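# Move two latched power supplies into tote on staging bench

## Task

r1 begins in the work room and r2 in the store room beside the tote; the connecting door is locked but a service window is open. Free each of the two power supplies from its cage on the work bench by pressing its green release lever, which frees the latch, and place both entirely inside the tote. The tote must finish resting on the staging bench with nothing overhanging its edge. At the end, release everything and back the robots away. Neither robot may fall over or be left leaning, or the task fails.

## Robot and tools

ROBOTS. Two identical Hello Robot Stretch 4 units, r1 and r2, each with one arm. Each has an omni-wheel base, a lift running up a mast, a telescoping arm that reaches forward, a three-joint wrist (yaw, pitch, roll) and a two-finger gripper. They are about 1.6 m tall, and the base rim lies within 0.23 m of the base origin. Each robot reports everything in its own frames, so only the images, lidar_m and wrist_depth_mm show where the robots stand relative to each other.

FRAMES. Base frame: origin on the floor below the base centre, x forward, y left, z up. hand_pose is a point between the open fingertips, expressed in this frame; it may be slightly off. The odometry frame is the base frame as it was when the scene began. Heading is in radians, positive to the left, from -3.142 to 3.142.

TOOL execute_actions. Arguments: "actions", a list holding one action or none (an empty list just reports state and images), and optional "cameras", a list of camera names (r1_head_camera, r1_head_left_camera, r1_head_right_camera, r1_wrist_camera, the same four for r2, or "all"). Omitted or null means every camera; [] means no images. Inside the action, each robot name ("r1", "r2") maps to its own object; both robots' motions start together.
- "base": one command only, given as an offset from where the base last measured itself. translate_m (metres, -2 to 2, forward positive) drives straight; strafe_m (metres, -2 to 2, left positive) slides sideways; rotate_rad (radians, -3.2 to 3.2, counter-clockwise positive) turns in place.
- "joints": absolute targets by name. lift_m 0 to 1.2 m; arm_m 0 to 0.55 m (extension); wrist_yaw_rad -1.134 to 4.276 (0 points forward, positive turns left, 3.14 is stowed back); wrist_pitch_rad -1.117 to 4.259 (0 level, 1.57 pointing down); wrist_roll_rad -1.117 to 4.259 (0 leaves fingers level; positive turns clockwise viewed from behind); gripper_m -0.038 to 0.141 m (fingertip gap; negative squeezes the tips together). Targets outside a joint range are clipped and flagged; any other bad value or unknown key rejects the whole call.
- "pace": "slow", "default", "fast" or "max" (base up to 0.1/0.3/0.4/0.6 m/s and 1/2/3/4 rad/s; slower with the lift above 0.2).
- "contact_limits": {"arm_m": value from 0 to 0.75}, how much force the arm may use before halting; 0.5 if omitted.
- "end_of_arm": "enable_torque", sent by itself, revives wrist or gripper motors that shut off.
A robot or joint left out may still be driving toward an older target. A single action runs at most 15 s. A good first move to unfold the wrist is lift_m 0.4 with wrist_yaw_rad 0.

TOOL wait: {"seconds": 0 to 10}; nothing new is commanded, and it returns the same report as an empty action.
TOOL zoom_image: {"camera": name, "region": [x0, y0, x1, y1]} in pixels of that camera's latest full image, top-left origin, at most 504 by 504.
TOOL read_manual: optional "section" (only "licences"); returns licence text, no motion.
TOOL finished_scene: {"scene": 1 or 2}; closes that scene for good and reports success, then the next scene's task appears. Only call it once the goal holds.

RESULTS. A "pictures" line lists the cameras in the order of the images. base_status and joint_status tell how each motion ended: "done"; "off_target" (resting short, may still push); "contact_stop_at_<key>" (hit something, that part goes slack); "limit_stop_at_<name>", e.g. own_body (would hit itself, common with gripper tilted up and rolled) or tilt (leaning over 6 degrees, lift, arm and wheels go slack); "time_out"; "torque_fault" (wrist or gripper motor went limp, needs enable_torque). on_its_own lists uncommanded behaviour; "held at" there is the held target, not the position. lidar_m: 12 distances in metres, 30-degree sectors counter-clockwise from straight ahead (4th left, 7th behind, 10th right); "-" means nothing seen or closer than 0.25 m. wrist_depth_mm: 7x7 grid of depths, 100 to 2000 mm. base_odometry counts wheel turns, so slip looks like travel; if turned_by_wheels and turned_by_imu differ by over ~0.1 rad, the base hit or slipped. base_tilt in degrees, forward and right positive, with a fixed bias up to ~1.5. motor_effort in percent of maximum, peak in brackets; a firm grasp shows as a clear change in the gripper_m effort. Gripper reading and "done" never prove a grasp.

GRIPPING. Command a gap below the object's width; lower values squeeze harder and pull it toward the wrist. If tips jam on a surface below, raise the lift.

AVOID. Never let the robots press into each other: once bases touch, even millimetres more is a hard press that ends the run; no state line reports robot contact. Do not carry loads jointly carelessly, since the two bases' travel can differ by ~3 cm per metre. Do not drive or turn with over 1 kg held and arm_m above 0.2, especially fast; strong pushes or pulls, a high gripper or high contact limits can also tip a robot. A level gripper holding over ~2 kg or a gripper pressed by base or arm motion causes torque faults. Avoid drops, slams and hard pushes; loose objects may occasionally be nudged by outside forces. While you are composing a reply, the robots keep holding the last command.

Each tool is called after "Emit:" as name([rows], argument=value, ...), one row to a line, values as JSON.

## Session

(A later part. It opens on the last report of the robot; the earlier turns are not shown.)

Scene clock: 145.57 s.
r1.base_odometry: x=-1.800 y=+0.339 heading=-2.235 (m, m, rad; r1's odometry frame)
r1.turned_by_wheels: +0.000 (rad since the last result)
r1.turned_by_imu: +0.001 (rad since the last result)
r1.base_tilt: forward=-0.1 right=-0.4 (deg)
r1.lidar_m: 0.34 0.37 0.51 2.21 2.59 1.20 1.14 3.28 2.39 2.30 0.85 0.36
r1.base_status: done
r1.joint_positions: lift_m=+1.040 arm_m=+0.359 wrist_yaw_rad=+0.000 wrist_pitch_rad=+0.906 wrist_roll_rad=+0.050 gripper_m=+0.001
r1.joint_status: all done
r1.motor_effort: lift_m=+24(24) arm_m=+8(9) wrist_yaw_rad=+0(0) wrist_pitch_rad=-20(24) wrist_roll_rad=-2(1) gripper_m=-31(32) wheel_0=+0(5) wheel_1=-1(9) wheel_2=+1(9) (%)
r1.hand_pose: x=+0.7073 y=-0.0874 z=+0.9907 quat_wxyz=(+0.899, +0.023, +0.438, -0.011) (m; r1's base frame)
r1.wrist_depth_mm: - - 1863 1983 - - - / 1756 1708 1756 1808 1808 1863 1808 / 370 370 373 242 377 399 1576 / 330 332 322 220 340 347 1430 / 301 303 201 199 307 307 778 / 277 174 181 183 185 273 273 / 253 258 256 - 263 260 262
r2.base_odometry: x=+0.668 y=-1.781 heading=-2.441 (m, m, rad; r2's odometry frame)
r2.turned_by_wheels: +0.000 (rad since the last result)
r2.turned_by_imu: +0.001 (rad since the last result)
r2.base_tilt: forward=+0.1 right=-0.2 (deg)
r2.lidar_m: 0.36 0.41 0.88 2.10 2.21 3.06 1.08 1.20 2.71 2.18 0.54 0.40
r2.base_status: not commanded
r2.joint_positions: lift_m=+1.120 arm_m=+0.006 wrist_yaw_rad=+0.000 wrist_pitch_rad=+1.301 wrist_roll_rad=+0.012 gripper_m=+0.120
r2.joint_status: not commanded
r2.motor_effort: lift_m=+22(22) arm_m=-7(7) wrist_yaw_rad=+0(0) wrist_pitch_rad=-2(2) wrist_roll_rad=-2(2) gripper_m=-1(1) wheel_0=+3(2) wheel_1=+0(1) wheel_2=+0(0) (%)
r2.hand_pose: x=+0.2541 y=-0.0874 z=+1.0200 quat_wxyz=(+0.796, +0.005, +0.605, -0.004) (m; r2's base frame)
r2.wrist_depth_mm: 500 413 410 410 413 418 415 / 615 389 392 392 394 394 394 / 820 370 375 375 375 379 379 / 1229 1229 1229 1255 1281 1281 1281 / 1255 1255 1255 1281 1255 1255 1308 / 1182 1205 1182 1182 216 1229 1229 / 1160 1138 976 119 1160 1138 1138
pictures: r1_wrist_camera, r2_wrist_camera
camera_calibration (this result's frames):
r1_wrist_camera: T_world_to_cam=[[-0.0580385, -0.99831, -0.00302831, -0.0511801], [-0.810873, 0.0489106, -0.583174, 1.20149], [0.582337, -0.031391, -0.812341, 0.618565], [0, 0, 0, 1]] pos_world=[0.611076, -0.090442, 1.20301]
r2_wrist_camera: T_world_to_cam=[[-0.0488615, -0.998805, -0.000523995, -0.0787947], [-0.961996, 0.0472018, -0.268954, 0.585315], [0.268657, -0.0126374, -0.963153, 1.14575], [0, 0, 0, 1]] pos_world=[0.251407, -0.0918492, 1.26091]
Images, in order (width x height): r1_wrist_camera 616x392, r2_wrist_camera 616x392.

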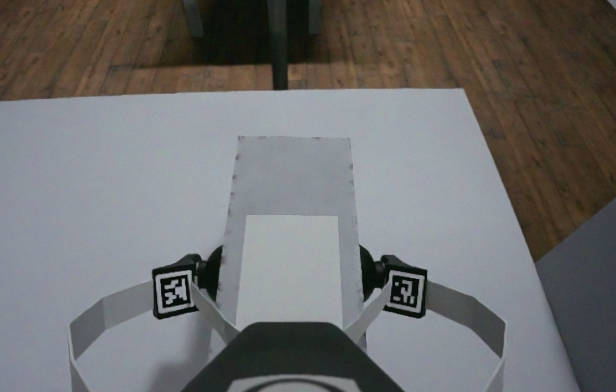

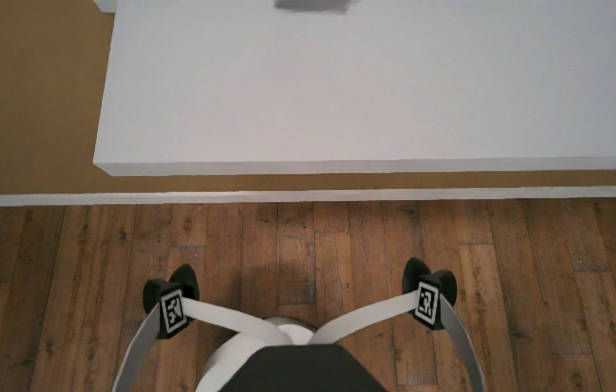

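Emit:
execute_actions([
  {"r1":{"joints":{"lift_m":0.993,"arm_m":0.39},"pace":"fast"}},
], cameras=[])

Emit:
execute_actions([
  {"r1":{"joints":{"gripper_m":0.095}}},
], cameras=[])

Emit:
execute_actions([
  {"r1":{"joints":{"lift_m":1.05},"pace":"fast"}},
], cameras=[])

Emit:
execute_actions([
  {"r1":{"joints":{"arm_m":0.005},"pace":"max"},"r2":{"joints":{"arm_m":0.12,"lift_m":1.10},"pace":"slow"}},
], cameras=["r2_wrist_camera"])

Scene clock: 146.67 s.
r1.base_odometry: x=-1.800 y=+0.339 heading=-2.235 (m, m, rad; r1's odometry frame)
r1.turned_by_wheels: +0.000 (rad since the last result)
r1.turned_by_imu: +0.000 (rad since the last result)
r1.base_tilt: forward=+0.0 right=-0.4 (deg)
r1.lidar_m: 0.35 0.37 0.49 2.22 2.57 1.19 1.13 3.27 2.36 2.28 0.84 0.37
r1.base_status: not commanded
r1.joint_positions: lift_m=+0.993 arm_m=+0.388 wrist_yaw_rad=+0.000 wrist_pitch_rad=+0.907 wrist_roll_rad=+0.050 gripper_m=+0.001
r1.joint_status: all done
r1.motor_effort: lift_m=+21(22) arm_m=+8(9) wrist_yaw_rad=-2(4) wrist_pitch_rad=-21(21) wrist_roll_rad=-1(2) gripper_m=-31(32) wheel_0=+0(0) wheel_1=-1(1) wheel_2=+1(1) (%)
r1.hand_pose: x=+0.7372 y=-0.0874 z=+0.9439 quat_wxyz=(+0.899, +0.022, +0.438, -0.011) (m; r1's base frame)
r1.wrist_depth_mm: 1921 1863 1921 1863 1921 - - / 345 347 347 351 353 364 1708 / 307 310 310 243 315 317 1537 / 277 278 268 220 282 283 1336 / 250 252 202 199 257 257 263 / 230 174 182 183 186 227 236 / 211 214 215 - 220 216 218
r2.base_odometry: x=+0.668 y=-1.781 heading=-2.441 (m, m, rad; r2's odometry frame)
r2.turned_by_wheels: +0.000 (rad since the last result)
r2.turned_by_imu: +0.000 (rad since the last result)
r2.base_tilt: forward=+0.1 right=-0.2 (deg)
r2.lidar_m: 0.36 0.40 0.86 2.11 2.20 3.06 1.10 1.17 2.70 2.17 0.56 0.40
r2.base_status: not commanded
r2.joint_positions: lift_m=+1.120 arm_m=+0.006 wrist_yaw_rad=+0.000 wrist_pitch_rad=+1.301 wrist_roll_rad=+0.012 gripper_m=+0.120
r2.joint_status: not commanded
r2.motor_effort: lift_m=+23(22) arm_m=-7(7) wrist_yaw_rad=+0(0) wrist_pitch_rad=-3(3) wrist_roll_rad=-2(3) gripper_m=+0(1) wheel_0=+3(2) wheel_1=+0(0) wheel_2=+0(0) (%)
r2.hand_pose: x=+0.2541 y=-0.0874 z=+1.0200 quat_wxyz=(+0.796, +0.005, +0.605, -0.004) (m; r2's base frame)
r2.wrist_depth_mm: 500 413 410 370 415 413 413 / 615 387 389 392 392 394 394 / 820 368 370 373 375 379 379 / 1205 1229 1229 1229 1255 1281 1308 / 1229 1255 1281 1255 1255 1255 1281 / 1205 1182 1182 1205 216 1229 1229 / 1160 1138 991 119 1160 1160 1160
pictures: none
No camera images: the call's "cameras" was empty. Leave "cameras" out to get every camera's image.

Scene clock: 148.40 s.
r1.base_odometry: x=-1.800 y=+0.339 heading=-2.235 (m, m, rad; r1's odometry frame)
r1.turned_by_wheels: +0.000 (rad since the last result)
r1.turned_by_imu: +0.000 (rad since the last result)
r1.base_tilt: forward=+0.0 right=-0.4 (deg)
r1.lidar_m: 0.34 0.37 0.52 2.22 2.54 1.20 1.13 3.23 2.40 2.28 0.84 0.37
r1.base_status: not commanded
r1.joint_positions: lift_m=+0.993 arm_m=+0.388 wrist_yaw_rad=+0.000 wrist_pitch_rad=+0.902 wrist_roll_rad=+0.050 gripper_m=+0.095
r1.joint_status: all done
r1.motor_effort: lift_m=+21(21) arm_m=+8(8) wrist_yaw_rad=+0(1) wrist_pitch_rad=-6(21) wrist_roll_rad=+0(1) gripper_m=-1(29) wheel_0=+0(0) wheel_1=+0(1) wheel_2=+1(1) (%)
r1.hand_pose: x=+0.7383 y=-0.0875 z=+0.9448 quat_wxyz=(+0.900, +0.023, +0.436, -0.011) (m; r1's base frame)
r1.wrist_depth_mm: - - 1808 1921 - - - / 1708 1708 357 359 364 1708 1863 / 314 317 317 319 319 322 1537 / 282 285 281 238 290 290 1366 / 255 255 220 217 257 263 268 / 234 230 196 195 199 240 239 / 216 216 218 - 223 220 222
r2.base_odometry: x=+0.668 y=-1.781 heading=-2.441 (m, m, rad; r2's odometry frame)
r2.turned_by_wheels: +0.000 (rad since the last result)
r2.turned_by_imu: +0.000 (rad since the last result)
r2.base_tilt: forward=+0.1 right=-0.2 (deg)
r2.lidar_m: 0.36 0.39 0.86 2.08 2.21 3.09 1.09 1.17 2.72 2.18 0.52 0.38
r2.base_status: not commanded
r2.joint_positions: lift_m=+1.120 arm_m=+0.006 wrist_yaw_rad=+0.000 wrist_pitch_rad=+1.301 wrist_roll_rad=+0.012 gripper_m=+0.120
r2.joint_status: not commanded
r2.motor_effort: lift_m=+22(22) arm_m=-7(7) wrist_yaw_rad=+0(0) wrist_pitch_rad=-2(2) wrist_roll_rad=-2(2) gripper_m=-2(0) wheel_0=+3(3) wheel_1=+0(0) wheel_2=+0(0) (%)
r2.hand_pose: x=+0.2541 y=-0.0874 z=+1.0200 quat_wxyz=(+0.796, +0.005, +0.605, -0.004) (m; r2's base frame)
r2.wrist_depth_mm: 496 415 413 373 413 415 413 / 621 392 389 392 392 394 394 / 831 370 373 373 375 379 379 / 1205 1229 1229 1255 1255 1255 1308 / 1281 1255 1255 1255 1255 1281 1255 / 1205 1182 1160 1205 216 1182 1205 / 1160 1138 976 119 1160 1182 1182
pictures: none
No camera images: the call's "cameras" was empty. Leave "cameras" out to get every camera's image.

Scene clock: 149.37 s.
r1.base_odometry: x=-1.800 y=+0.339 heading=-2.235 (m, m, rad; r1's odometry frame)
r1.turned_by_wheels: +0.000 (rad since the last result)
r1.turned_by_imu: +0.000 (rad since the last result)
r1.base_tilt: forward=-0.1 right=-0.3 (deg)
r1.lidar_m: 0.35 0.36 0.51 2.17 2.55 1.19 1.12 3.26 2.40 2.29 0.82 0.38
r1.base_status: not commanded
r1.joint_positions: lift_m=+1.050 arm_m=+0.388 wrist_yaw_rad=+0.000 wrist_pitch_rad=+0.902 wrist_roll_rad=+0.050 gripper_m=+0.095
r1.joint_status: all done
r1.motor_effort: lift_m=+22(25) arm_m=+8(8) wrist_yaw_rad=-1(1) wrist_pitch_rad=-6(6) wrist_roll_rad=-1(2) gripper_m=-1(1) wheel_0=+0(0) wheel_1=-1(0) wheel_2=+1(1) (%)
r1.hand_pose: x=+0.7383 y=-0.0875 z=+1.0017 quat_wxyz=(+0.900, +0.023, +0.436, -0.011) (m; r1's base frame)
r1.wrist_depth_mm: - - - - - - - / 1808 1756 1808 1708 1808 1756 1921 / 384 394 397 392 397 1618 1618 / 349 351 355 307 357 366 1464 / 317 319 309 279 319 322 1308 / 287 285 264 252 286 296 287 / 265 267 274 - 274 271 273
r2.base_odometry: x=+0.668 y=-1.781 heading=-2.441 (m, m, rad; r2's odometry frame)
r2.turned_by_wheels: +0.000 (rad since the last result)
r2.turned_by_imu: +0.000 (rad since the last result)
r2.base_tilt: forward=+0.1 right=-0.2 (deg)
r2.lidar_m: 0.36 0.37 0.88 2.11 2.21 3.04 1.07 1.20 2.69 2.18 0.55 0.38
r2.base_status: not commanded
r2.joint_positions: lift_m=+1.120 arm_m=+0.006 wrist_yaw_rad=+0.000 wrist_pitch_rad=+1.301 wrist_roll_rad=+0.012 gripper_m=+0.120
r2.joint_status: not commanded
r2.motor_effort: lift_m=+22(22) arm_m=-7(7) wrist_yaw_rad=+0(1) wrist_pitch_rad=-2(3) wrist_roll_rad=-1(1) gripper_m=+0(1) wheel_0=+3(3) wheel_1=+1(0) wheel_2=+0(0) (%)
r2.hand_pose: x=+0.2541 y=-0.0874 z=+1.0200 quat_wxyz=(+0.796, +0.005, +0.605, -0.004) (m; r2's base frame)
r2.wrist_depth_mm: 504 415 413 373 415 415 413 / 615 392 392 389 392 392 394 / 831 373 373 373 377 379 379 / 1229 1229 1229 1255 1255 1281 1308 / 1229 1255 1255 1281 1255 1281 1281 / 1205 1160 1205 1205 215 1229 1229 / 1138 1138 976 119 1160 1138 1182
pictures: none
No camera images: the call's "cameras" was empty. Leave "cameras" out to get every camera's image.

Scene clock: 151.80 s.
r1.base_odometry: x=-1.800 y=+0.339 heading=-2.235 (m, m, rad; r1's odometry frame)
r1.turned_by_wheels: +0.000 (rad since the last result)
r1.turned_by_imu: +0.000 (rad since the last result)
r1.base_tilt: forward=-0.1 right=-0.4 (deg)
r1.lidar_m: 0.34 0.37 0.49 2.23 2.59 1.19 1.12 3.28 2.35 2.29 0.83 0.39
r1.base_status: not commanded
r1.joint_positions: lift_m=+1.050 arm_m=+0.007 wrist_yaw_rad=+0.000 wrist_pitch_rad=+0.902 wrist_roll_rad=+0.050 gripper_m=+0.095
r1.joint_status: all done
r1.motor_effort: lift_m=+22(23) arm_m=-9(10) wrist_yaw_rad=-1(0) wrist_pitch_rad=-5(5) wrist_roll_rad=-1(3) gripper_m=-1(1) wheel_0=+0(0) wheel_1=-1(1) wheel_2=+1(1) (%)
r1.hand_pose: x=+0.3564 y=-0.0875 z=+1.0017 quat_wxyz=(+0.900, +0.023, +0.436, -0.011) (m; r1's base frame)
r1.wrist_depth_mm: 508 504 496 477 521 373 359 / 442 445 452 442 459 415 415 / 397 394 394 397 399 462 500 / 351 353 353 357 359 370 621 / 319 320 324 327 320 325 831 / 301 304 307 303 310 1118 1160 / 1098 1078 1098 - 1160 1098 1118
r2.base_odometry: x=+0.668 y=-1.781 heading=-2.441 (m, m, rad; r2's odometry frame)
r2.turned_by_wheels: +0.000 (rad since the last result)
r2.turned_by_imu: +0.001 (rad since the last result)
r2.base_tilt: forward=+0.1 right=-0.2 (deg)
r2.lidar_m: 0.34 0.37 0.88 2.12 2.21 3.06 1.10 1.15 2.71 2.16 0.54 0.38
r2.base_status: not commanded
r2.joint_positions: lift_m=+1.100 arm_m=+0.119 wrist_yaw_rad=+0.000 wrist_pitch_rad=+1.301 wrist_roll_rad=+0.012 gripper_m=+0.120
r2.joint_status: all done
r2.motor_effort: lift_m=+16(22) arm_m=+8(12) wrist_yaw_rad=+0(0) wrist_pitch_rad=-2(3) wrist_roll_rad=-1(2) gripper_m=-1(1) wheel_0=+3(3) wheel_1=+0(0) wheel_2=+0(0) (%)
r2.hand_pose: x=+0.3665 y=-0.0874 z=+1.0005 quat_wxyz=(+0.796, +0.005, +0.605, -0.004) (m; r2's base frame)
r2.wrist_depth_mm: 347 387 387 340 387 392 389 / 430 364 366 324 368 370 370 / 574 349 349 343 351 349 351 / 854 332 334 336 334 336 336 / 1229 319 322 322 324 324 324 / 1182 1182 1160 1182 216 1182 1182 / 1138 1138 1138 119 1160 1138 1138
pictures: r2_wrist_camera
camera_calibration (this result's frames):
r2_wrist_camera: T_world_to_cam=[[-0.0488614, -0.998805, -0.000523976, -0.073313], [-0.961996, 0.0472018, -0.268954, 0.688184], [0.268657, -0.0126374, -0.963153, 1.09672], [0, 0, 0, 1]] pos_world=[0.363806, -0.0918492, 1.24136]
Images, in order (width x height): r2_wrist_camera 616x392.

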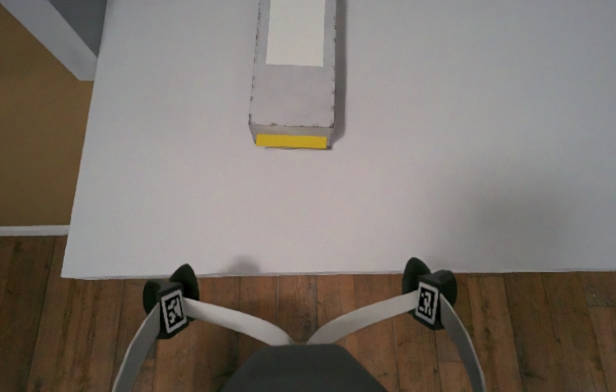

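Emit:
execute_actions([
  {"r1":{"base":{"translate_m":-0.15},"pace":"fast"},"r2":{"joints":{"arm_m":0.335,"wrist_yaw_rad":-0.03},"pace":"fast"}},
], cameras=[])

Emit:
execute_actions([
  {"r2":{"joints":{"lift_m":1.043,"gripper_m":0.105},"pace":"fast"}},
], cameras=["r2_wrist_camera"])

Scene clock: 153.93 s.
r1.base_odometry: x=-1.707 y=+0.457 heading=-2.235 (m, m, rad; r1's odometry frame)
r1.turned_by_wheels: +0.000 (rad since the last result)
r1.turned_by_imu: +0.000 (rad since the last result)
r1.base_tilt: forward=+0.0 right=-0.4 (deg)
r1.lidar_m: 0.49 0.54 0.73 2.46 2.56 1.03 0.96 1.05 2.36 2.29 1.05 0.53
r1.base_status: done
r1.joint_positions: lift_m=+1.050 arm_m=+0.007 wrist_yaw_rad=+0.000 wrist_pitch_rad=+0.902 wrist_roll_rad=+0.050 gripper_m=+0.095
r1.joint_status: not commanded
r1.motor_effort: lift_m=+23(22) arm_m=-9(9) wrist_yaw_rad=-2(1) wrist_pitch_rad=-5(5) wrist_roll_rad=-3(2) gripper_m=-2(1) wheel_0=+1(6) wheel_1=+1(4) wheel_2=+0(9) (%)
r1.hand_pose: x=+0.3564 y=-0.0874 z=+1.0017 quat_wxyz=(+0.900, +0.023, +0.436, -0.011) (m; r1's base frame)
r1.wrist_depth_mm: 508 500 521 512 512 517 525 / 449 449 445 449 452 580 609 / 392 392 394 397 402 668 741 / 788 809 831 842 854 878 891 / 1025 976 991 1098 1008 1160 1205 / 1182 1182 1182 1160 1160 1205 1205 / 1098 1060 1118 - 1098 1098 1118
r2.base_odometry: x=+0.668 y=-1.781 heading=-2.441 (m, m, rad; r2's odometry frame)
r2.turned_by_wheels: +0.000 (rad since the last result)
r2.turned_by_imu: +0.001 (rad since the last result)
r2.base_tilt: forward=+0.2 right=-0.2 (deg)
r2.lidar_m: 0.36 0.39 0.88 2.11 2.19 3.04 1.08 1.18 2.72 2.19 0.53 0.38
r2.base_status: not commanded
r2.joint_positions: lift_m=+1.100 arm_m=+0.334 wrist_yaw_rad=-0.030 wrist_pitch_rad=+1.300 wrist_roll_rad=+0.012 gripper_m=+0.120
r2.joint_status: all done
r2.motor_effort: lift_m=+17(17) arm_m=+7(10) wrist_yaw_rad=-1(2) wrist_pitch_rad=-1(2) wrist_roll_rad=-2(1) gripper_m=-1(1) wheel_0=+3(3) wheel_1=+0(0) wheel_2=-1(0) (%)
r2.hand_pose: x=+0.5790 y=-0.0897 z=+1.0005 quat_wxyz=(+0.796, +0.014, +0.605, -0.015) (m; r2's base frame)
r2.wrist_depth_mm: 1499 384 387 387 387 389 389 / 1397 364 366 368 370 373 370 / 298 347 347 349 349 353 351 / 297 332 332 291 334 336 336 / 293 317 317 281 319 320 320 / 500 298 266 267 215 306 307 / 1118 291 293 119 294 293 297
pictures: none
No camera images: the call's "cameras" was empty. Leave "cameras" out to get every camera's image.

Scene clock: 154.90 s.
r1.base_odometry: x=-1.707 y=+0.457 heading=-2.235 (m, m, rad; r1's odometry frame)
r1.turned_by_wheels: +0.000 (rad since the last result)
r1.turned_by_imu: +0.000 (rad since the last result)
r1.base_tilt: forward=+0.0 right=-0.4 (deg)
r1.lidar_m: 0.46 0.52 0.72 2.44 2.55 1.03 0.97 1.04 2.33 2.27 1.04 0.50
r1.base_status: not commanded
r1.joint_positions: lift_m=+1.050 arm_m=+0.007 wrist_yaw_rad=+0.000 wrist_pitch_rad=+0.902 wrist_roll_rad=+0.050 gripper_m=+0.095
r1.joint_status: not commanded
r1.motor_effort: lift_m=+23(22) arm_m=-9(9) wrist_yaw_rad=-2(0) wrist_pitch_rad=-6(6) wrist_roll_rad=-1(2) gripper_m=-2(3) wheel_0=+1(1) wheel_1=+1(1) wheel_2=+0(0) (%)
r1.hand_pose: x=+0.3564 y=-0.0874 z=+1.0017 quat_wxyz=(+0.900, +0.023, +0.436, -0.011) (m; r1's base frame)
r1.wrist_depth_mm: 508 508 512 512 521 517 521 / 442 449 449 449 452 580 609 / 389 392 392 394 402 661 732 / 788 798 831 842 854 891 904 / 1008 991 976 1078 991 1138 1182 / 1182 1182 1138 1182 1160 1205 1229 / 1098 1098 1118 - 1118 1098 1160
r2.base_odometry: x=+0.668 y=-1.781 heading=-2.441 (m, m, rad; r2's odometry frame)
r2.turned_by_wheels: +0.000 (rad since the last result)
r2.turned_by_imu: +0.000 (rad since the last result)
r2.base_tilt: forward=+0.1 right=-0.2 (deg)
r2.lidar_m: 0.36 0.41 0.86 2.10 2.20 3.08 1.09 1.18 2.72 2.21 0.54 0.40
r2.base_status: not commanded
r2.joint_positions: lift_m=+1.043 arm_m=+0.334 wrist_yaw_rad=-0.030 wrist_pitch_rad=+1.300 wrist_roll_rad=+0.012 gripper_m=+0.105
r2.joint_status: all done
r2.motor_effort: lift_m=+17(18) arm_m=+7(7) wrist_yaw_rad=+0(1) wrist_pitch_rad=-2(2) wrist_roll_rad=-1(1) gripper_m=-1(1) wheel_0=+3(3) wheel_1=+1(0) wheel_2=+0(0) (%)
r2.hand_pose: x=+0.5790 y=-0.0897 z=+0.9435 quat_wxyz=(+0.796, +0.014, +0.605, -0.015) (m; r2's base frame)
r2.wrist_depth_mm: 1397 315 317 319 319 319 319 / 298 300 301 301 301 303 303 / 282 286 283 244 286 287 291 / 271 272 270 232 273 276 277 / 259 260 259 222 264 263 263 / 250 250 211 213 207 252 253 / 239 238 238 123 241 240 243
pictures: r2_wrist_camera
camera_calibration (this result's frames):
r2_wrist_camera: T_world_to_cam=[[-0.0785007, -0.996914, -0.000536201, -0.0478635], [-0.960099, 0.0757465, -0.269206, 0.879086], [0.268416, -0.020618, -0.963083, 0.98406], [0, 0, 0, 1]] pos_world=[0.576115, -0.0940141, 1.18436]
Images, in order (width x height): r2_wrist_camera 616x392.

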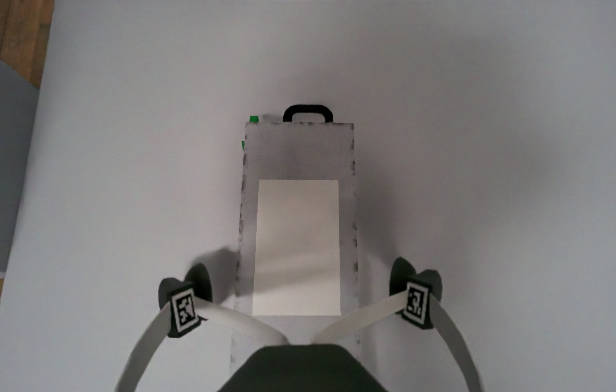

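Emit:
execute_actions([
  {"r2":{"joints":{"gripper_m":0.0}}},
], cameras=[])

Emit:
execute_actions([
  {"r2":{"base":{"translate_m":-0.3},"joints":{"lift_m":1.07,"arm_m":0.005,"wrist_yaw_rad":0.0},"pace":"fast"}},
], cameras=["r2_wrist_camera"])

Emit:
execute_actions([
  {"r2":{"base":{"strafe_m":0.52},"joints":{"lift_m":0.75},"pace":"max"}},
], cameras=[])

Scene clock: 157.03 s.
r1.base_odometry: x=-1.707 y=+0.457 heading=-2.235 (m, m, rad; r1's odometry frame)
r1.turned_by_wheels: +0.000 (rad since the last result)
r1.turned_by_imu: +0.000 (rad since the last result)
r1.base_tilt: forward=-0.1 right=-0.4 (deg)
r1.lidar_m: 0.49 0.53 0.73 2.42 2.57 1.05 0.99 1.06 2.36 2.26 1.02 0.50
r1.base_status: not commanded
r1.joint_positions: lift_m=+1.050 arm_m=+0.007 wrist_yaw_rad=+0.000 wrist_pitch_rad=+0.902 wrist_roll_rad=+0.050 gripper_m=+0.095
r1.joint_status: not commanded
r1.motor_effort: lift_m=+22(23) arm_m=-9(9) wrist_yaw_rad=-2(1) wrist_pitch_rad=-6(6) wrist_roll_rad=-2(2) gripper_m=+1(1) wheel_0=+1(1) wheel_1=+1(1) wheel_2=+0(0) (%)
r1.hand_pose: x=+0.3564 y=-0.0874 z=+1.0017 quat_wxyz=(+0.900, +0.023, +0.436, -0.011) (m; r1's base frame)
r1.wrist_depth_mm: 508 508 512 521 517 521 525 / 449 445 445 445 455 585 603 / 392 394 397 397 399 661 723 / 798 820 831 842 866 878 904 / 1008 976 1008 1060 1008 1138 1182 / 1160 1160 1160 1160 1160 1205 1182 / 1078 1078 1078 - 1138 1118 1118
r2.base_odometry: x=+0.668 y=-1.781 heading=-2.441 (m, m, rad; r2's odometry frame)
r2.turned_by_wheels: +0.000 (rad since the last result)
r2.turned_by_imu: +0.001 (rad since the last result)
r2.base_tilt: forward=+0.1 right=-0.2 (deg)
r2.lidar_m: 0.37 0.42 0.86 2.10 2.22 3.06 1.10 1.19 2.72 2.20 0.52 0.38
r2.base_status: not commanded
r2.joint_positions: lift_m=+1.043 arm_m=+0.334 wrist_yaw_rad=-0.029 wrist_pitch_rad=+1.304 wrist_roll_rad=+0.012 gripper_m=+0.001
r2.joint_status: all done
r2.motor_effort: lift_m=+20(19) arm_m=+8(7) wrist_yaw_rad=-1(2) wrist_pitch_rad=-10(11) wrist_roll_rad=-1(2) gripper_m=-25(25) wheel_0=+3(3) wheel_1=+0(1) wheel_2=+0(0) (%)
r2.hand_pose: x=+0.5782 y=-0.0896 z=+0.9430 quat_wxyz=(+0.795, +0.014, +0.606, -0.015) (m; r2's base frame)
r2.wrist_depth_mm: 1397 310 310 312 314 314 314 / 291 296 296 297 297 298 298 / 278 282 281 232 283 283 285 / 267 270 267 219 271 272 272 / 257 257 256 208 258 260 262 / 247 248 196 198 183 250 250 / 237 234 234 150 237 236 240
pictures: none
No camera images: the call's "cameras" was empty. Leave "cameras" out to get every camera's image.

Scene clock: 159.37 s.
r1.base_odometry: x=-1.707 y=+0.457 heading=-2.235 (m, m, rad; r1's odometry frame)
r1.turned_by_wheels: +0.000 (rad since the last result)
r1.turned_by_imu: +0.000 (rad since the last result)
r1.base_tilt: forward=+0.0 right=-0.4 (deg)
r1.lidar_m: 0.46 0.53 0.71 2.46 2.57 1.03 0.97 1.05 2.34 2.30 1.05 0.49
r1.base_status: not commanded
r1.joint_positions: lift_m=+1.050 arm_m=+0.007 wrist_yaw_rad=+0.000 wrist_pitch_rad=+0.902 wrist_roll_rad=+0.050 gripper_m=+0.095
r1.joint_status: not commanded
r1.motor_effort: lift_m=+23(22) arm_m=-9(9) wrist_yaw_rad=-2(1) wrist_pitch_rad=-6(5) wrist_roll_rad=-1(0) gripper_m=+0(1) wheel_0=+1(1) wheel_1=+2(2) wheel_2=+0(0) (%)
r1.hand_pose: x=+0.3564 y=-0.0874 z=+1.0017 quat_wxyz=(+0.900, +0.023, +0.436, -0.011) (m; r1's base frame)
r1.wrist_depth_mm: 508 508 512 517 517 521 525 / 445 449 445 449 452 585 603 / 389 397 397 397 402 668 707 / 788 820 820 842 866 878 904 / 1025 976 991 1078 1008 1160 1182 / 1182 1160 1160 1160 1138 1182 1205 / 1078 1078 1098 - 1118 1098 1118
r2.base_odometry: x=+0.897 y=-1.588 heading=-2.441 (m, m, rad; r2's odometry frame)
r2.turned_by_wheels: +0.000 (rad since the last result)
r2.turned_by_imu: +0.000 (rad since the last result)
r2.base_tilt: forward=+0.2 right=-0.2 (deg)
r2.lidar_m: 0.65 0.92 1.28 2.11 2.23 3.02 0.80 0.87 2.72 2.62 0.94 0.34
r2.base_status: done
r2.joint_positions: lift_m=+1.070 arm_m=+0.006 wrist_yaw_rad=+0.000 wrist_pitch_rad=+1.304 wrist_roll_rad=+0.012 gripper_m=+0.001
r2.joint_status: all done
r2.motor_effort: lift_m=+25(28) arm_m=-8(6) wrist_yaw_rad=+1(6) wrist_pitch_rad=-11(14) wrist_roll_rad=-2(0) gripper_m=-25(25) wheel_0=-4(9) wheel_1=-2(7) wheel_2=+2(14) (%)
r2.hand_pose: x=+0.2532 y=-0.0874 z=+0.9695 quat_wxyz=(+0.795, +0.005, +0.607, -0.004) (m; r2's base frame)
r2.wrist_depth_mm: 917 904 917 931 931 931 960 / 1138 1138 1160 1160 1182 1182 1205 / 1336 1336 1308 231 1308 1308 1336 / 1255 1229 1255 218 1255 1281 1281 / 1205 1182 1182 208 1182 1205 1205 / 1138 1160 196 198 183 1138 1160 / 1098 1078 904 150 1098 1118 1138
pictures: r2_wrist_camera
camera_calibration (this result's frames):
r2_wrist_camera: T_world_to_cam=[[-0.0491315, -0.998792, -0.000369616, -0.0789644], [-0.962826, 0.0474607, -0.26592, 0.568171], [0.265617, -0.0127092, -0.963995, 1.09887], [0, 0, 0, 1]] pos_world=[0.251293, -0.0918692, 1.21036]
Images, in order (width x height): r2_wrist_camera 616x392.

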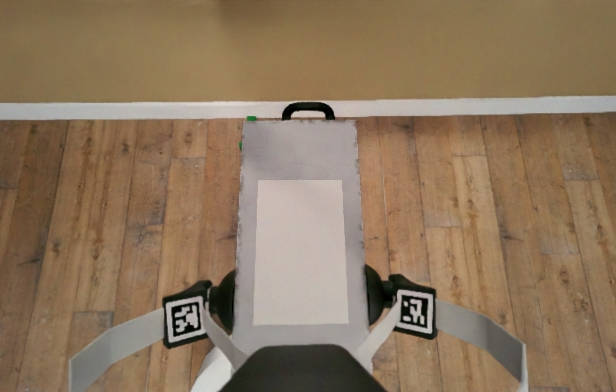

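Scene clock: 162.23 s.
r1.base_odometry: x=-1.707 y=+0.457 heading=-2.235 (m, m, rad; r1's odometry frame)
r1.turned_by_wheels: +0.000 (rad since the last result)
r1.turned_by_imu: +0.000 (rad since the last result)
r1.base_tilt: forward=+0.0 right=-0.4 (deg)
r1.lidar_m: 0.47 0.49 0.73 2.47 2.57 1.03 0.97 1.02 2.35 2.28 1.06 0.53
r1.base_status: not commanded
r1.joint_positions: lift_m=+1.050 arm_m=+0.007 wrist_yaw_rad=+0.000 wrist_pitch_rad=+0.902 wrist_roll_rad=+0.050 gripper_m=+0.095
r1.joint_status: not commanded
r1.motor_effort: lift_m=+22(22) arm_m=-9(9) wrist_yaw_rad=-1(1) wrist_pitch_rad=-5(6) wrist_roll_rad=-1(1) gripper_m=-1(1) wheel_0=+1(1) wheel_1=+2(1) wheel_2=+0(0) (%)
r1.hand_pose: x=+0.3564 y=-0.0874 z=+1.0017 quat_wxyz=(+0.900, +0.023, +0.436, -0.011) (m; r1's base frame)
r1.wrist_depth_mm: 508 508 512 521 512 521 521 / 442 439 445 452 455 580 603 / 392 394 394 402 402 668 732 / 788 798 820 842 866 891 891 / 1042 960 1008 1078 1008 1098 1160 / 1160 1160 1182 1182 1160 1182 1182 / 1078 1098 1118 - 1118 1118 1098
r2.base_odometry: x=+1.232 y=-1.985 heading=-2.441 (m, m, rad; r2's odometry frame)
r2.turned_by_wheels: +0.000 (rad since the last result)
r2.turned_by_imu: +0.001 (rad since the last result)
r2.base_tilt: forward=+0.1 right=-0.2 (deg)
r2.lidar_m: 0.32 0.96 1.33 1.60 1.66 2.29 1.41 0.92 1.17 3.12 0.98 0.33
r2.base_status: done
r2.joint_positions: lift_m=+0.750 arm_m=+0.006 wrist_yaw_rad=+0.000 wrist_pitch_rad=+1.304 wrist_roll_rad=+0.012 gripper_m=+0.001
r2.joint_status: all done
r2.motor_effort: lift_m=+22(23) arm_m=-8(8) wrist_yaw_rad=+0(1) wrist_pitch_rad=-11(12) wrist_roll_rad=-2(1) gripper_m=-25(26) wheel_0=-2(14) wheel_1=+0(11) wheel_2=+0(2) (%)
r2.hand_pose: x=+0.2533 y=-0.0874 z=+0.6498 quat_wxyz=(+0.795, +0.005, +0.607, -0.004) (m; r2's base frame)
r2.wrist_depth_mm: 931 931 931 931 931 946 960 / 991 1008 1008 1008 1025 1008 1008 / 960 960 960 231 960 976 976 / 917 917 917 219 917 931 931 / 866 891 891 208 891 891 878 / 842 842 196 198 183 854 854 / 820 798 609 150 809 809 820
pictures: none
No camera images: the call's "cameras" was empty. Leave "cameras" out to get every camera's image.

Emit:
execute_actions([
  {"r2":{"base":{"translate_m":-1.5},"joints":{"lift_m":1.01},"pace":"max"}},
], cameras=[])

Emit:
execute_actions([
  {"r2":{"base":{"rotate_rad":-1.565},"joints":{"arm_m":0.18},"pace":"fast"}},
], cameras=["r2_wrist_camera","r2_head_camera"])

Scene clock: 167.23 s.
r1.base_odometry: x=-1.707 y=+0.457 heading=-2.235 (m, m, rad; r1's odometry frame)
r1.turned_by_wheels: +0.000 (rad since the last result)
r1.turned_by_imu: +0.001 (rad since the last result)
r1.base_tilt: forward=-0.1 right=-0.3 (deg)
r1.lidar_m: 0.49 0.51 0.73 2.44 2.56 1.03 0.96 1.06 2.35 2.29 1.05 0.52
r1.base_status: not commanded
r1.joint_positions: lift_m=+1.050 arm_m=+0.007 wrist_yaw_rad=+0.000 wrist_pitch_rad=+0.902 wrist_roll_rad=+0.050 gripper_m=+0.095
r1.joint_status: not commanded
r1.motor_effort: lift_m=+23(22) arm_m=-9(9) wrist_yaw_rad=-2(2) wrist_pitch_rad=-5(4) wrist_roll_rad=+0(1) gripper_m=-1(2) wheel_0=+1(1) wheel_1=+1(1) wheel_2=+0(0) (%)
r1.hand_pose: x=+0.3564 y=-0.0874 z=+1.0017 quat_wxyz=(+0.900, +0.023, +0.436, -0.011) (m; r1's base frame)
r1.wrist_depth_mm: 508 508 512 517 521 517 525 / 445 445 445 449 452 580 603 / 397 397 394 399 402 676 723 / 798 809 831 842 866 866 917 / 1008 976 991 1078 1008 1160 1160 / 1182 1182 1182 1160 1138 1205 1205 / 1098 1078 1078 - 1118 1098 1138
r2.base_odometry: x=+2.379 y=-1.019 heading=-2.441 (m, m, rad; r2's odometry frame)
r2.turned_by_wheels: +0.000 (rad since the last result)
r2.turned_by_imu: -0.002 (rad since the last result)
r2.base_tilt: forward=+0.1 right=-0.1 (deg)
r2.lidar_m: 0.35 2.28 1.67 1.61 1.69 1.95 1.89 0.53 0.37 0.34 0.37 0.34
r2.base_status: done
r2.joint_positions: lift_m=+1.010 arm_m=+0.006 wrist_yaw_rad=+0.000 wrist_pitch_rad=+1.304 wrist_roll_rad=+0.012 gripper_m=+0.001
r2.joint_status: all done
r2.motor_effort: lift_m=+25(30) arm_m=-7(7) wrist_yaw_rad=+0(1) wrist_pitch_rad=-11(12) wrist_roll_rad=-3(1) gripper_m=-25(25) wheel_0=-3(9) wheel_1=-2(8) wheel_2=+1(12) (%)
r2.hand_pose: x=+0.2533 y=-0.0874 z=+0.9095 quat_wxyz=(+0.795, +0.005, +0.607, -0.003) (m; r2's base frame)
r2.wrist_depth_mm: 1397 1397 1397 1397 1397 1336 462 / 1308 1308 1336 1308 1336 732 439 / 1255 1255 1255 231 1255 1255 421 / 1182 1182 1182 219 1205 1205 404 / 1118 1138 1138 208 1118 1138 397 / 1078 1078 196 198 183 1118 1078 / 1060 1042 842 150 1042 1042 1060
pictures: none
No camera images: the call's "cameras" was empty. Leave "cameras" out to get every camera's image.

Scene clock: 169.50 s.
r1.base_odometry: x=-1.707 y=+0.457 heading=-2.235 (m, m, rad; r1's odometry frame)
r1.turned_by_wheels: +0.000 (rad since the last result)
r1.turned_by_imu: +0.000 (rad since the last result)
r1.base_tilt: forward=+0.0 right=-0.3 (deg)
r1.lidar_m: 0.49 0.52 0.70 2.45 2.56 1.03 0.98 1.03 2.36 2.28 1.04 0.54
r1.base_status: not commanded
r1.joint_positions: lift_m=+1.050 arm_m=+0.007 wrist_yaw_rad=+0.000 wrist_pitch_rad=+0.902 wrist_roll_rad=+0.050 gripper_m=+0.095
r1.joint_status: not commanded
r1.motor_effort: lift_m=+23(23) arm_m=-9(9) wrist_yaw_rad=-3(1) wrist_pitch_rad=-6(5) wrist_roll_rad=-2(0) gripper_m=-1(0) wheel_0=+1(1) wheel_1=+2(2) wheel_2=+0(0) (%)
r1.hand_pose: x=+0.3564 y=-0.0874 z=+1.0017 quat_wxyz=(+0.900, +0.023, +0.436, -0.011) (m; r1's base frame)
r1.wrist_depth_mm: 512 500 517 517 517 512 517 / 442 445 449 449 452 574 603 / 394 394 394 397 402 661 715 / 788 809 820 831 842 891 904 / 1025 976 991 1098 1008 1118 1182 / 1160 1160 1118 1182 1182 1205 1205 / 1098 1098 1138 - 1098 1118 1118
r2.base_odometry: x=+2.379 y=-1.019 heading=+2.278 (m, m, rad; r2's odometry frame)
r2.turned_by_wheels: -1.564 (rad since the last result)
r2.turned_by_imu: -1.577 (rad since the last result)
r2.base_tilt: forward=+0.2 right=-0.2 (deg)
r2.lidar_m: 0.34 0.37 0.53 2.21 2.28 1.68 1.62 1.70 1.96 1.89 0.51 0.34
r2.base_status: done
r2.joint_positions: lift_m=+1.010 arm_m=+0.179 wrist_yaw_rad=+0.000 wrist_pitch_rad=+1.303 wrist_roll_rad=+0.012 gripper_m=+0.001
r2.joint_status: all done
r2.motor_effort: lift_m=+25(25) arm_m=+7(8) wrist_yaw_rad=+0(3) wrist_pitch_rad=-10(13) wrist_roll_rad=-3(1) gripper_m=-26(25) wheel_0=+5(11) wheel_1=+1(7) wheel_2=+4(11) (%)
r2.hand_pose: x=+0.4260 y=-0.0874 z=+0.9096 quat_wxyz=(+0.795, +0.005, +0.607, -0.004) (m; r2's base frame)
r2.wrist_depth_mm: 452 452 442 455 407 459 459 / 433 427 427 430 424 439 436 / 413 404 317 231 347 415 415 / 394 394 392 218 394 399 399 / 377 375 375 208 379 379 379 / 359 359 196 198 183 366 366 / 353 1025 351 150 357 699 1042
pictures: r2_head_camera, r2_wrist_camera
camera_calibration (this result's frames):
r2_wrist_camera: T_world_to_cam=[[-0.0487073, -0.998813, -0.000393513, -0.0706287], [-0.962712, 0.0470517, -0.266406, 0.718918], [0.266108, -0.012597, -0.963861, 0.994953], [0, 0, 0, 1]] pos_world=[0.423906, -0.0918377, 1.15049]
Images, in order (width x height): r2_head_camera 420x560, r2_wrist_camera 616x392.

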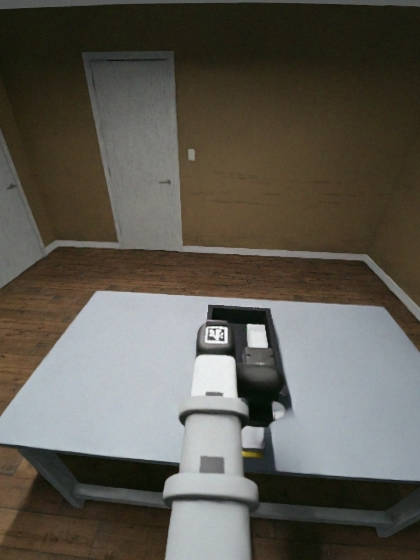

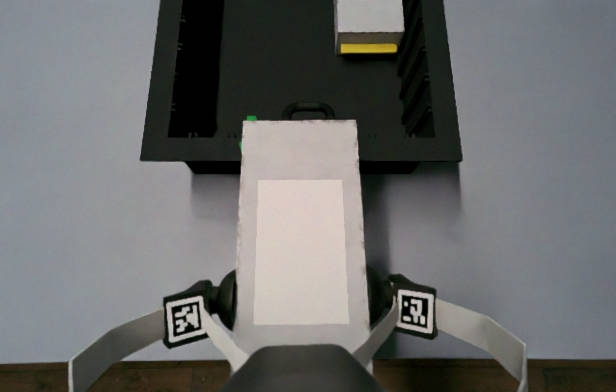

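Emit:
execute_actions([
  {"r2":{"base":{"strafe_m":0.02},"joints":{"arm_m":0.418},"pace":"fast"}},
], cameras=[])

Emit:
execute_actions([
  {"r2":{"joints":{"lift_m":0.945}}},
], cameras=["r2_wrist_camera","r2_head_right_camera"])

Scene clock: 171.30 s.
r1.base_odometry: x=-1.707 y=+0.457 heading=-2.235 (m, m, rad; r1's odometry frame)
r1.turned_by_wheels: +0.000 (rad since the last result)
r1.turned_by_imu: +0.000 (rad since the last result)
r1.base_tilt: forward=-0.1 right=-0.4 (deg)
r1.lidar_m: 0.48 0.52 0.70 2.45 2.54 1.01 0.96 1.02 2.36 2.28 1.04 0.51
r1.base_status: not commanded
r1.joint_positions: lift_m=+1.050 arm_m=+0.007 wrist_yaw_rad=+0.000 wrist_pitch_rad=+0.902 wrist_roll_rad=+0.050 gripper_m=+0.095
r1.joint_status: not commanded
r1.motor_effort: lift_m=+23(22) arm_m=-9(9) wrist_yaw_rad=-1(3) wrist_pitch_rad=-5(5) wrist_roll_rad=-2(1) gripper_m=-1(1) wheel_0=+1(1) wheel_1=+1(1) wheel_2=+0(0) (%)
r1.hand_pose: x=+0.3564 y=-0.0874 z=+1.0017 quat_wxyz=(+0.900, +0.023, +0.436, -0.011) (m; r1's base frame)
r1.wrist_depth_mm: 504 508 512 517 517 512 521 / 449 445 449 442 455 585 603 / 392 389 399 399 402 668 715 / 788 798 831 854 854 878 904 / 1008 991 1008 1098 1008 1160 1205 / 1205 1182 1160 1160 1182 1205 1229 / 1098 1060 1118 - 1138 1098 1098
r2.base_odometry: x=+2.364 y=-1.032 heading=+2.277 (m, m, rad; r2's odometry frame)
r2.turned_by_wheels: +0.000 (rad since the last result)
r2.turned_by_imu: +0.000 (rad since the last result)
r2.base_tilt: forward=+0.1 right=-0.2 (deg)
r2.lidar_m: 0.32 0.36 0.52 2.18 2.27 1.68 1.60 1.72 1.96 1.90 0.49 0.37
r2.base_status: done
r2.joint_positions: lift_m=+1.010 arm_m=+0.417 wrist_yaw_rad=+0.000 wrist_pitch_rad=+1.303 wrist_roll_rad=+0.012 gripper_m=+0.001
r2.joint_status: all done
r2.motor_effort: lift_m=+25(25) arm_m=+7(9) wrist_yaw_rad=-1(1) wrist_pitch_rad=-10(12) wrist_roll_rad=-1(3) gripper_m=-26(26) wheel_0=-2(10) wheel_1=+2(9) wheel_2=+0(2) (%)
r2.hand_pose: x=+0.6639 y=-0.0874 z=+0.9096 quat_wxyz=(+0.795, +0.005, +0.607, -0.003) (m; r2's base frame)
r2.wrist_depth_mm: 452 452 370 384 382 449 455 / 427 430 389 427 387 427 436 / 410 410 322 232 366 366 415 / 392 392 306 219 349 334 397 / 375 377 304 208 351 309 379 / 359 355 196 198 183 281 364 / 345 266 276 150 343 289 349
pictures: none
No camera images: the call's "cameras" was empty. Leave "cameras" out to get every camera's image.

Scene clock: 172.50 s.
r1.base_odometry: x=-1.707 y=+0.457 heading=-2.235 (m, m, rad; r1's odometry frame)
r1.turned_by_wheels: +0.000 (rad since the last result)
r1.turned_by_imu: +0.000 (rad since the last result)
r1.base_tilt: forward=+0.0 right=-0.4 (deg)
r1.lidar_m: 0.49 0.51 0.75 2.44 2.56 1.01 0.96 1.01 2.31 2.27 1.07 0.52
r1.base_status: not commanded
r1.joint_positions: lift_m=+1.050 arm_m=+0.007 wrist_yaw_rad=+0.000 wrist_pitch_rad=+0.902 wrist_roll_rad=+0.050 gripper_m=+0.095
r1.joint_status: not commanded
r1.motor_effort: lift_m=+23(23) arm_m=-9(9) wrist_yaw_rad=-1(2) wrist_pitch_rad=-6(6) wrist_roll_rad=+1(0) gripper_m=+0(1) wheel_0=+1(1) wheel_1=+1(1) wheel_2=+0(0) (%)
r1.hand_pose: x=+0.3564 y=-0.0874 z=+1.0017 quat_wxyz=(+0.900, +0.023, +0.436, -0.011) (m; r1's base frame)
r1.wrist_depth_mm: 508 508 517 517 521 525 525 / 445 439 449 445 452 585 609 / 392 397 397 397 399 668 715 / 798 820 831 854 842 866 891 / 1008 960 991 1078 1008 1118 1182 / 1160 1138 1160 1182 1182 1182 1182 / 1078 1078 1118 - 1098 1138 1118
r2.base_odometry: x=+2.364 y=-1.032 heading=+2.277 (m, m, rad; r2's odometry frame)
r2.turned_by_wheels: +0.000 (rad since the last result)
r2.turned_by_imu: +0.000 (rad since the last result)
r2.base_tilt: forward=+0.2 right=-0.3 (deg)
r2.lidar_m: 0.34 0.39 0.56 2.19 2.26 1.68 1.60 1.71 1.98 1.91 0.48 0.37
r2.base_status: not commanded
r2.joint_positions: lift_m=+0.945 arm_m=+0.417 wrist_yaw_rad=+0.000 wrist_pitch_rad=+1.304 wrist_roll_rad=+0.012 gripper_m=+0.001
r2.joint_status: all done
r2.motor_effort: lift_m=+20(23) arm_m=+7(7) wrist_yaw_rad=-1(1) wrist_pitch_rad=-11(11) wrist_roll_rad=-2(1) gripper_m=-25(25) wheel_0=-2(2) wheel_1=+2(2) wheel_2=+0(0) (%)
r2.hand_pose: x=+0.6638 y=-0.0874 z=+0.8449 quat_wxyz=(+0.795, +0.005, +0.607, -0.003) (m; r2's base frame)
r2.wrist_depth_mm: 373 370 353 368 353 290 377 / 355 351 347 355 312 289 359 / 340 336 306 231 300 287 342 / 325 249 306 219 286 279 325 / 310 229 304 208 306 276 229 / 298 216 196 198 183 253 219 / 287 204 276 150 285 282 211
pictures: r2_head_right_camera, r2_wrist_camera
camera_calibration (this result's frames):
r2_wrist_camera: T_world_to_cam=[[-0.0484082, -0.998828, -0.00038259, -0.0592552], [-0.962785, 0.0467633, -0.266192, 0.93052], [0.265898, -0.0125175, -0.96392, 0.86954], [0, 0, 0, 1]] pos_world=[0.661814, -0.0918155, 1.08584]
Images, in order (width x height): r2_head_right_camera 420x672, r2_wrist_camera 616x392.

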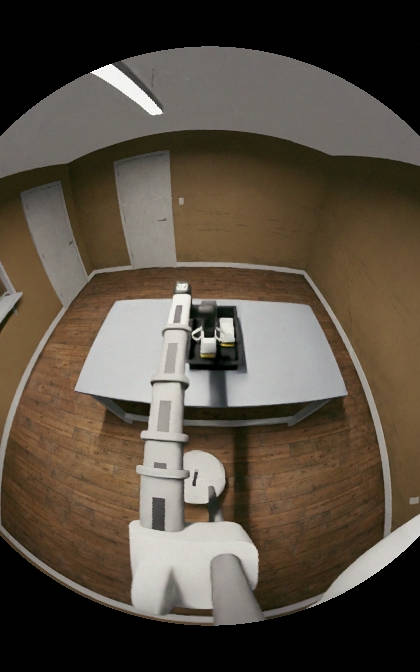

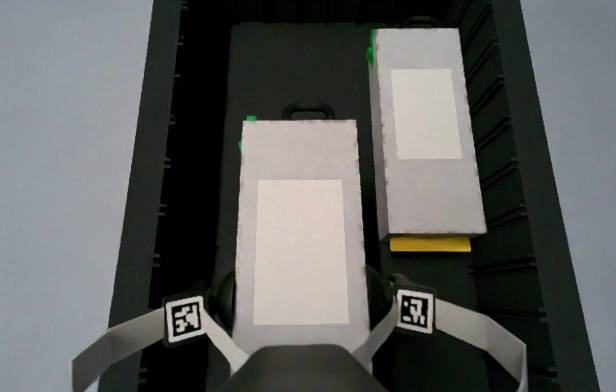

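Emit:
execute_actions([
  {"r2":{"base":{"strafe_m":-0.013},"joints":{"lift_m":0.897}}},
], cameras=["r2_wrist_camera"])

Emit:
execute_actions([
  {"r2":{"joints":{"gripper_m":0.088}}},
], cameras=["r2_wrist_camera"])

Scene clock: 173.77 s.
r1.base_odometry: x=-1.707 y=+0.457 heading=-2.235 (m, m, rad; r1's odometry frame)
r1.turned_by_wheels: +0.000 (rad since the last result)
r1.turned_by_imu: +0.000 (rad since the last result)
r1.base_tilt: forward=-0.1 right=-0.3 (deg)
r1.lidar_m: 0.48 0.50 0.73 2.44 2.55 1.01 0.97 1.05 2.35 2.29 1.03 0.50
r1.base_status: not commanded
r1.joint_positions: lift_m=+1.050 arm_m=+0.007 wrist_yaw_rad=+0.000 wrist_pitch_rad=+0.902 wrist_roll_rad=+0.050 gripper_m=+0.095
r1.joint_status: not commanded
r1.motor_effort: lift_m=+23(23) arm_m=-9(9) wrist_yaw_rad=-1(1) wrist_pitch_rad=-6(5) wrist_roll_rad=+0(0) gripper_m=+1(1) wheel_0=+1(1) wheel_1=+1(1) wheel_2=+0(0) (%)
r1.hand_pose: x=+0.3564 y=-0.0874 z=+1.0017 quat_wxyz=(+0.900, +0.023, +0.436, -0.011) (m; r1's base frame)
r1.wrist_depth_mm: 504 504 517 517 517 517 525 / 445 445 445 452 452 580 603 / 394 394 394 394 402 661 723 / 798 809 831 842 854 866 904 / 1008 976 991 1060 1008 1138 1160 / 1160 1138 1138 1160 1160 1229 1229 / 1078 1098 1098 - 1118 1118 1118
r2.base_odometry: x=+2.374 y=-1.023 heading=+2.278 (m, m, rad; r2's odometry frame)
r2.turned_by_wheels: +0.000 (rad since the last result)
r2.turned_by_imu: +0.000 (rad since the last result)
r2.base_tilt: forward=+0.1 right=-0.2 (deg)
r2.lidar_m: 0.33 0.36 0.54 2.19 2.25 1.67 1.62 1.70 1.96 1.90 0.52 0.36
r2.base_status: done
r2.joint_positions: lift_m=+0.897 arm_m=+0.417 wrist_yaw_rad=+0.000 wrist_pitch_rad=+1.304 wrist_roll_rad=+0.012 gripper_m=+0.001
r2.joint_status: all done
r2.motor_effort: lift_m=+20(20) arm_m=+8(7) wrist_yaw_rad=+0(1) wrist_pitch_rad=-10(11) wrist_roll_rad=-2(2) gripper_m=-25(25) wheel_0=+3(11) wheel_1=-1(8) wheel_2=+0(2) (%)
r2.hand_pose: x=+0.6638 y=-0.0874 z=+0.7969 quat_wxyz=(+0.795, +0.005, +0.607, -0.003) (m; r2's base frame)
r2.wrist_depth_mm: 317 224 314 315 271 260 314 / 300 222 298 301 257 252 206 / 285 223 283 232 245 241 196 / 270 223 271 219 235 231 189 / 178 223 259 208 258 245 190 / 170 195 196 198 183 224 190 / 163 209 238 150 240 238 187
pictures: r2_wrist_camera
camera_calibration (this result's frames):
r2_wrist_camera: T_world_to_cam=[[-0.0485517, -0.998821, -0.000379575, -0.0591922], [-0.962795, 0.0469017, -0.266132, 0.917689], [0.265836, -0.0125557, -0.963936, 0.823322], [0, 0, 0, 1]] pos_world=[0.661804, -0.0918262, 1.03783]
Images, in order (width x height): r2_wrist_camera 616x392.

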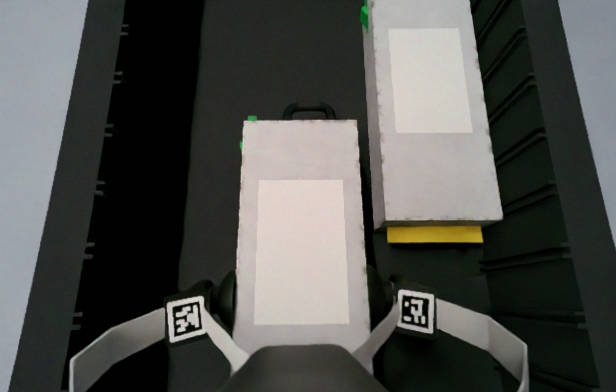

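Scene clock: 175.43 s.
r1.base_odometry: x=-1.707 y=+0.457 heading=-2.235 (m, m, rad; r1's odometry frame)
r1.turned_by_wheels: +0.000 (rad since the last result)
r1.turned_by_imu: +0.000 (rad since the last result)
r1.base_tilt: forward=-0.1 right=-0.4 (deg)
r1.lidar_m: 0.50 0.53 0.74 2.46 2.55 1.02 0.98 1.05 2.36 2.28 1.03 0.52
r1.base_status: not commanded
r1.joint_positions: lift_m=+1.050 arm_m=+0.007 wrist_yaw_rad=+0.000 wrist_pitch_rad=+0.902 wrist_roll_rad=+0.050 gripper_m=+0.095
r1.joint_status: not commanded
r1.motor_effort: lift_m=+23(23) arm_m=-9(9) wrist_yaw_rad=-1(2) wrist_pitch_rad=-3(7) wrist_roll_rad=+0(0) gripper_m=-2(2) wheel_0=+1(1) wheel_1=+1(1) wheel_2=+0(0) (%)
r1.hand_pose: x=+0.3564 y=-0.0874 z=+1.0017 quat_wxyz=(+0.900, +0.023, +0.436, -0.011) (m; r1's base frame)
r1.wrist_depth_mm: 512 500 512 517 517 521 521 / 445 445 445 445 452 580 603 / 394 394 394 399 399 654 723 / 798 820 842 842 866 878 891 / 1008 976 991 1098 976 1138 1182 / 1160 1118 1160 1182 1138 1205 1229 / 1098 1098 1098 - 1118 1118 1118
r2.base_odometry: x=+2.374 y=-1.023 heading=+2.278 (m, m, rad; r2's odometry frame)
r2.turned_by_wheels: +0.000 (rad since the last result)
r2.turned_by_imu: +0.000 (rad since the last result)
r2.base_tilt: forward=+0.1 right=-0.2 (deg)
r2.lidar_m: 0.33 0.38 0.50 2.20 2.24 1.69 1.61 1.70 1.98 1.89 0.50 0.36
r2.base_status: not commanded
r2.joint_positions: lift_m=+0.897 arm_m=+0.417 wrist_yaw_rad=+0.000 wrist_pitch_rad=+1.301 wrist_roll_rad=+0.012 gripper_m=+0.088
r2.joint_status: all done
r2.motor_effort: lift_m=+21(21) arm_m=+7(7) wrist_yaw_rad=+0(1) wrist_pitch_rad=-3(11) wrist_roll_rad=-2(1) gripper_m=-2(25) wheel_0=+3(3) wheel_1=-1(1) wheel_2=-1(0) (%)
r2.hand_pose: x=+0.6645 y=-0.0874 z=+0.7971 quat_wxyz=(+0.796, +0.005, +0.606, -0.004) (m; r2's base frame)
r2.wrist_depth_mm: 320 224 320 320 277 263 320 / 306 223 303 304 263 254 211 / 287 224 289 247 250 244 199 / 273 223 274 235 238 234 192 / 180 222 262 224 248 247 187 / 173 208 198 215 199 250 190 / 165 195 243 122 245 230 190
pictures: r2_wrist_camera
camera_calibration (this result's frames):
r2_wrist_camera: T_world_to_cam=[[-0.0487206, -0.998812, -0.000502835, -0.0589603], [-0.962111, 0.0470656, -0.268564, 0.919905], [0.268269, -0.0126008, -0.963262, 0.821166], [0, 0, 0, 1]] pos_world=[0.661886, -0.0918388, 1.03802]
Images, in order (width x height): r2_wrist_camera 616x392.

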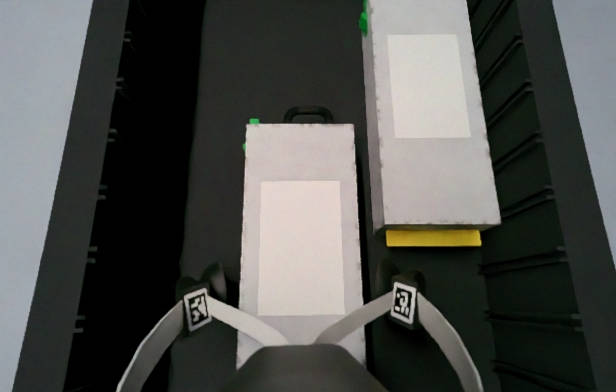

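Emit:
execute_actions([
  {"r2":{"joints":{"lift_m":1.0},"pace":"max"}},
], cameras=[])

Emit:
execute_actions([
  {"r2":{"base":{"translate_m":-0.3},"joints":{"arm_m":0.005},"pace":"max"}},
], cameras=["r2_head_camera"])

Scene clock: 176.50 s.
r1.base_odometry: x=-1.707 y=+0.457 heading=-2.235 (m, m, rad; r1's odometry frame)
r1.turned_by_wheels: +0.000 (rad since the last result)
r1.turned_by_imu: +0.000 (rad since the last result)
r1.base_tilt: forward=+0.0 right=-0.4 (deg)
r1.lidar_m: 0.49 0.51 0.71 2.46 2.54 1.04 0.94 1.06 2.36 2.29 1.06 0.51
r1.base_status: not commanded
r1.joint_positions: lift_m=+1.050 arm_m=+0.007 wrist_yaw_rad=+0.000 wrist_pitch_rad=+0.902 wrist_roll_rad=+0.050 gripper_m=+0.095
r1.joint_status: not commanded
r1.motor_effort: lift_m=+23(23) arm_m=-9(9) wrist_yaw_rad=-3(2) wrist_pitch_rad=-5(5) wrist_roll_rad=-2(1) gripper_m=-1(2) wheel_0=+1(1) wheel_1=+1(1) wheel_2=+0(0) (%)
r1.hand_pose: x=+0.3564 y=-0.0874 z=+1.0017 quat_wxyz=(+0.900, +0.023, +0.436, -0.011) (m; r1's base frame)
r1.wrist_depth_mm: 504 504 512 517 521 517 525 / 445 449 445 449 452 585 603 / 392 392 394 399 402 661 723 / 788 809 842 854 866 891 878 / 1025 976 976 1078 976 1138 1182 / 1182 1160 1138 1182 1182 1205 1182 / 1098 1098 1118 - 1098 1118 1098
r2.base_odometry: x=+2.374 y=-1.023 heading=+2.278 (m, m, rad; r2's odometry frame)
r2.turned_by_wheels: +0.000 (rad since the last result)
r2.turned_by_imu: +0.000 (rad since the last result)
r2.base_tilt: forward=+0.1 right=-0.2 (deg)
r2.lidar_m: 0.35 0.36 0.55 2.19 2.24 1.67 1.62 1.70 1.98 1.89 0.50 0.37
r2.base_status: not commanded
r2.joint_positions: lift_m=+1.000 arm_m=+0.417 wrist_yaw_rad=+0.000 wrist_pitch_rad=+1.301 wrist_roll_rad=+0.012 gripper_m=+0.088
r2.joint_status: all done
r2.motor_effort: lift_m=+22(25) arm_m=+7(7) wrist_yaw_rad=+0(0) wrist_pitch_rad=-2(3) wrist_roll_rad=-2(3) gripper_m=-2(1) wheel_0=+3(3) wheel_1=-1(1) wheel_2=-1(0) (%)
r2.hand_pose: x=+0.6646 y=-0.0874 z=+0.9000 quat_wxyz=(+0.796, +0.005, +0.605, -0.004) (m; r2's base frame)
r2.wrist_depth_mm: 445 445 364 379 379 445 452 / 421 421 413 424 377 424 430 / 402 402 394 402 359 402 410 / 387 382 382 343 343 329 389 / 368 359 364 329 345 303 375 / 351 347 198 314 200 303 357 / 340 281 338 122 338 262 342
pictures: none
No camera images: the call's "cameras" was empty. Leave "cameras" out to get every camera's image.

Scene clock: 178.80 s.
r1.base_odometry: x=-1.707 y=+0.457 heading=-2.235 (m, m, rad; r1's odometry frame)
r1.turned_by_wheels: +0.000 (rad since the last result)
r1.turned_by_imu: +0.000 (rad since the last result)
r1.base_tilt: forward=-0.1 right=-0.3 (deg)
r1.lidar_m: 0.48 0.52 0.72 2.45 2.55 1.03 0.98 1.03 2.34 2.26 1.03 0.53
r1.base_status: not commanded
r1.joint_positions: lift_m=+1.050 arm_m=+0.007 wrist_yaw_rad=+0.000 wrist_pitch_rad=+0.902 wrist_roll_rad=+0.050 gripper_m=+0.095
r1.joint_status: not commanded
r1.motor_effort: lift_m=+22(23) arm_m=-9(9) wrist_yaw_rad=-1(2) wrist_pitch_rad=-5(5) wrist_roll_rad=-2(3) gripper_m=+0(0) wheel_0=+1(1) wheel_1=+1(1) wheel_2=+0(0) (%)
r1.hand_pose: x=+0.3564 y=-0.0874 z=+1.0017 quat_wxyz=(+0.900, +0.023, +0.436, -0.011) (m; r1's base frame)
r1.wrist_depth_mm: 504 504 512 517 517 512 517 / 442 449 442 449 452 585 609 / 392 394 394 399 402 661 723 / 788 809 820 831 866 904 878 / 1008 991 1008 1060 991 1160 1160 / 1160 1182 1160 1182 1160 1229 1229 / 1098 1118 1098 - 1118 1118 1098
r2.base_odometry: x=+2.568 y=-1.251 heading=+2.277 (m, m, rad; r2's odometry frame)
r2.turned_by_wheels: +0.000 (rad since the last result)
r2.turned_by_imu: +0.000 (rad since the last result)
r2.base_tilt: forward=+0.1 right=-0.2 (deg)
r2.lidar_m: 0.65 0.68 2.29 2.39 1.83 1.35 1.29 1.40 1.96 1.88 0.94 0.66
r2.base_status: done
r2.joint_positions: lift_m=+1.000 arm_m=+0.006 wrist_yaw_rad=+0.000 wrist_pitch_rad=+1.301 wrist_roll_rad=+0.012 gripper_m=+0.088
r2.joint_status: all done
r2.motor_effort: lift_m=+23(22) arm_m=-8(10) wrist_yaw_rad=+1(1) wrist_pitch_rad=-3(3) wrist_roll_rad=+0(3) gripper_m=-2(1) wheel_0=-3(10) wheel_1=-2(7) wheel_2=+2(10) (%)
r2.hand_pose: x=+0.2541 y=-0.0874 z=+0.9000 quat_wxyz=(+0.796, +0.005, +0.606, -0.004) (m; r2's base frame)
r2.wrist_depth_mm: 1397 1366 1397 1366 1397 1366 1397 / 1308 1281 1308 1308 1308 1308 1308 / 1205 1229 1205 1229 1229 1205 1255 / 1182 1205 1182 1182 1205 1182 1205 / 1138 1138 1118 1138 1138 1138 1160 / 1098 1078 198 1078 200 1098 1098 / 1042 1025 854 122 1060 1042 1060
pictures: r2_head_camera
Images, in order (width x height): r2_head_camera 420x560.

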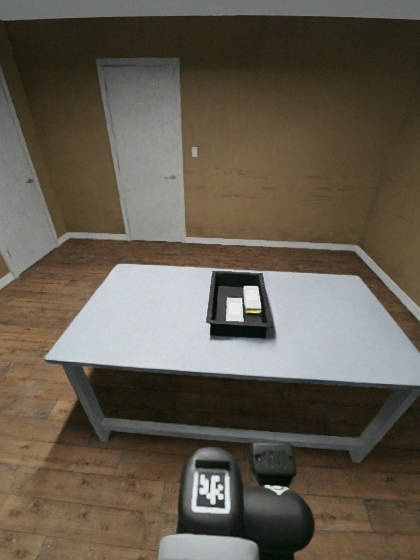

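Emit:
finished_scene(scene=2)

The scene is finished: the task was done.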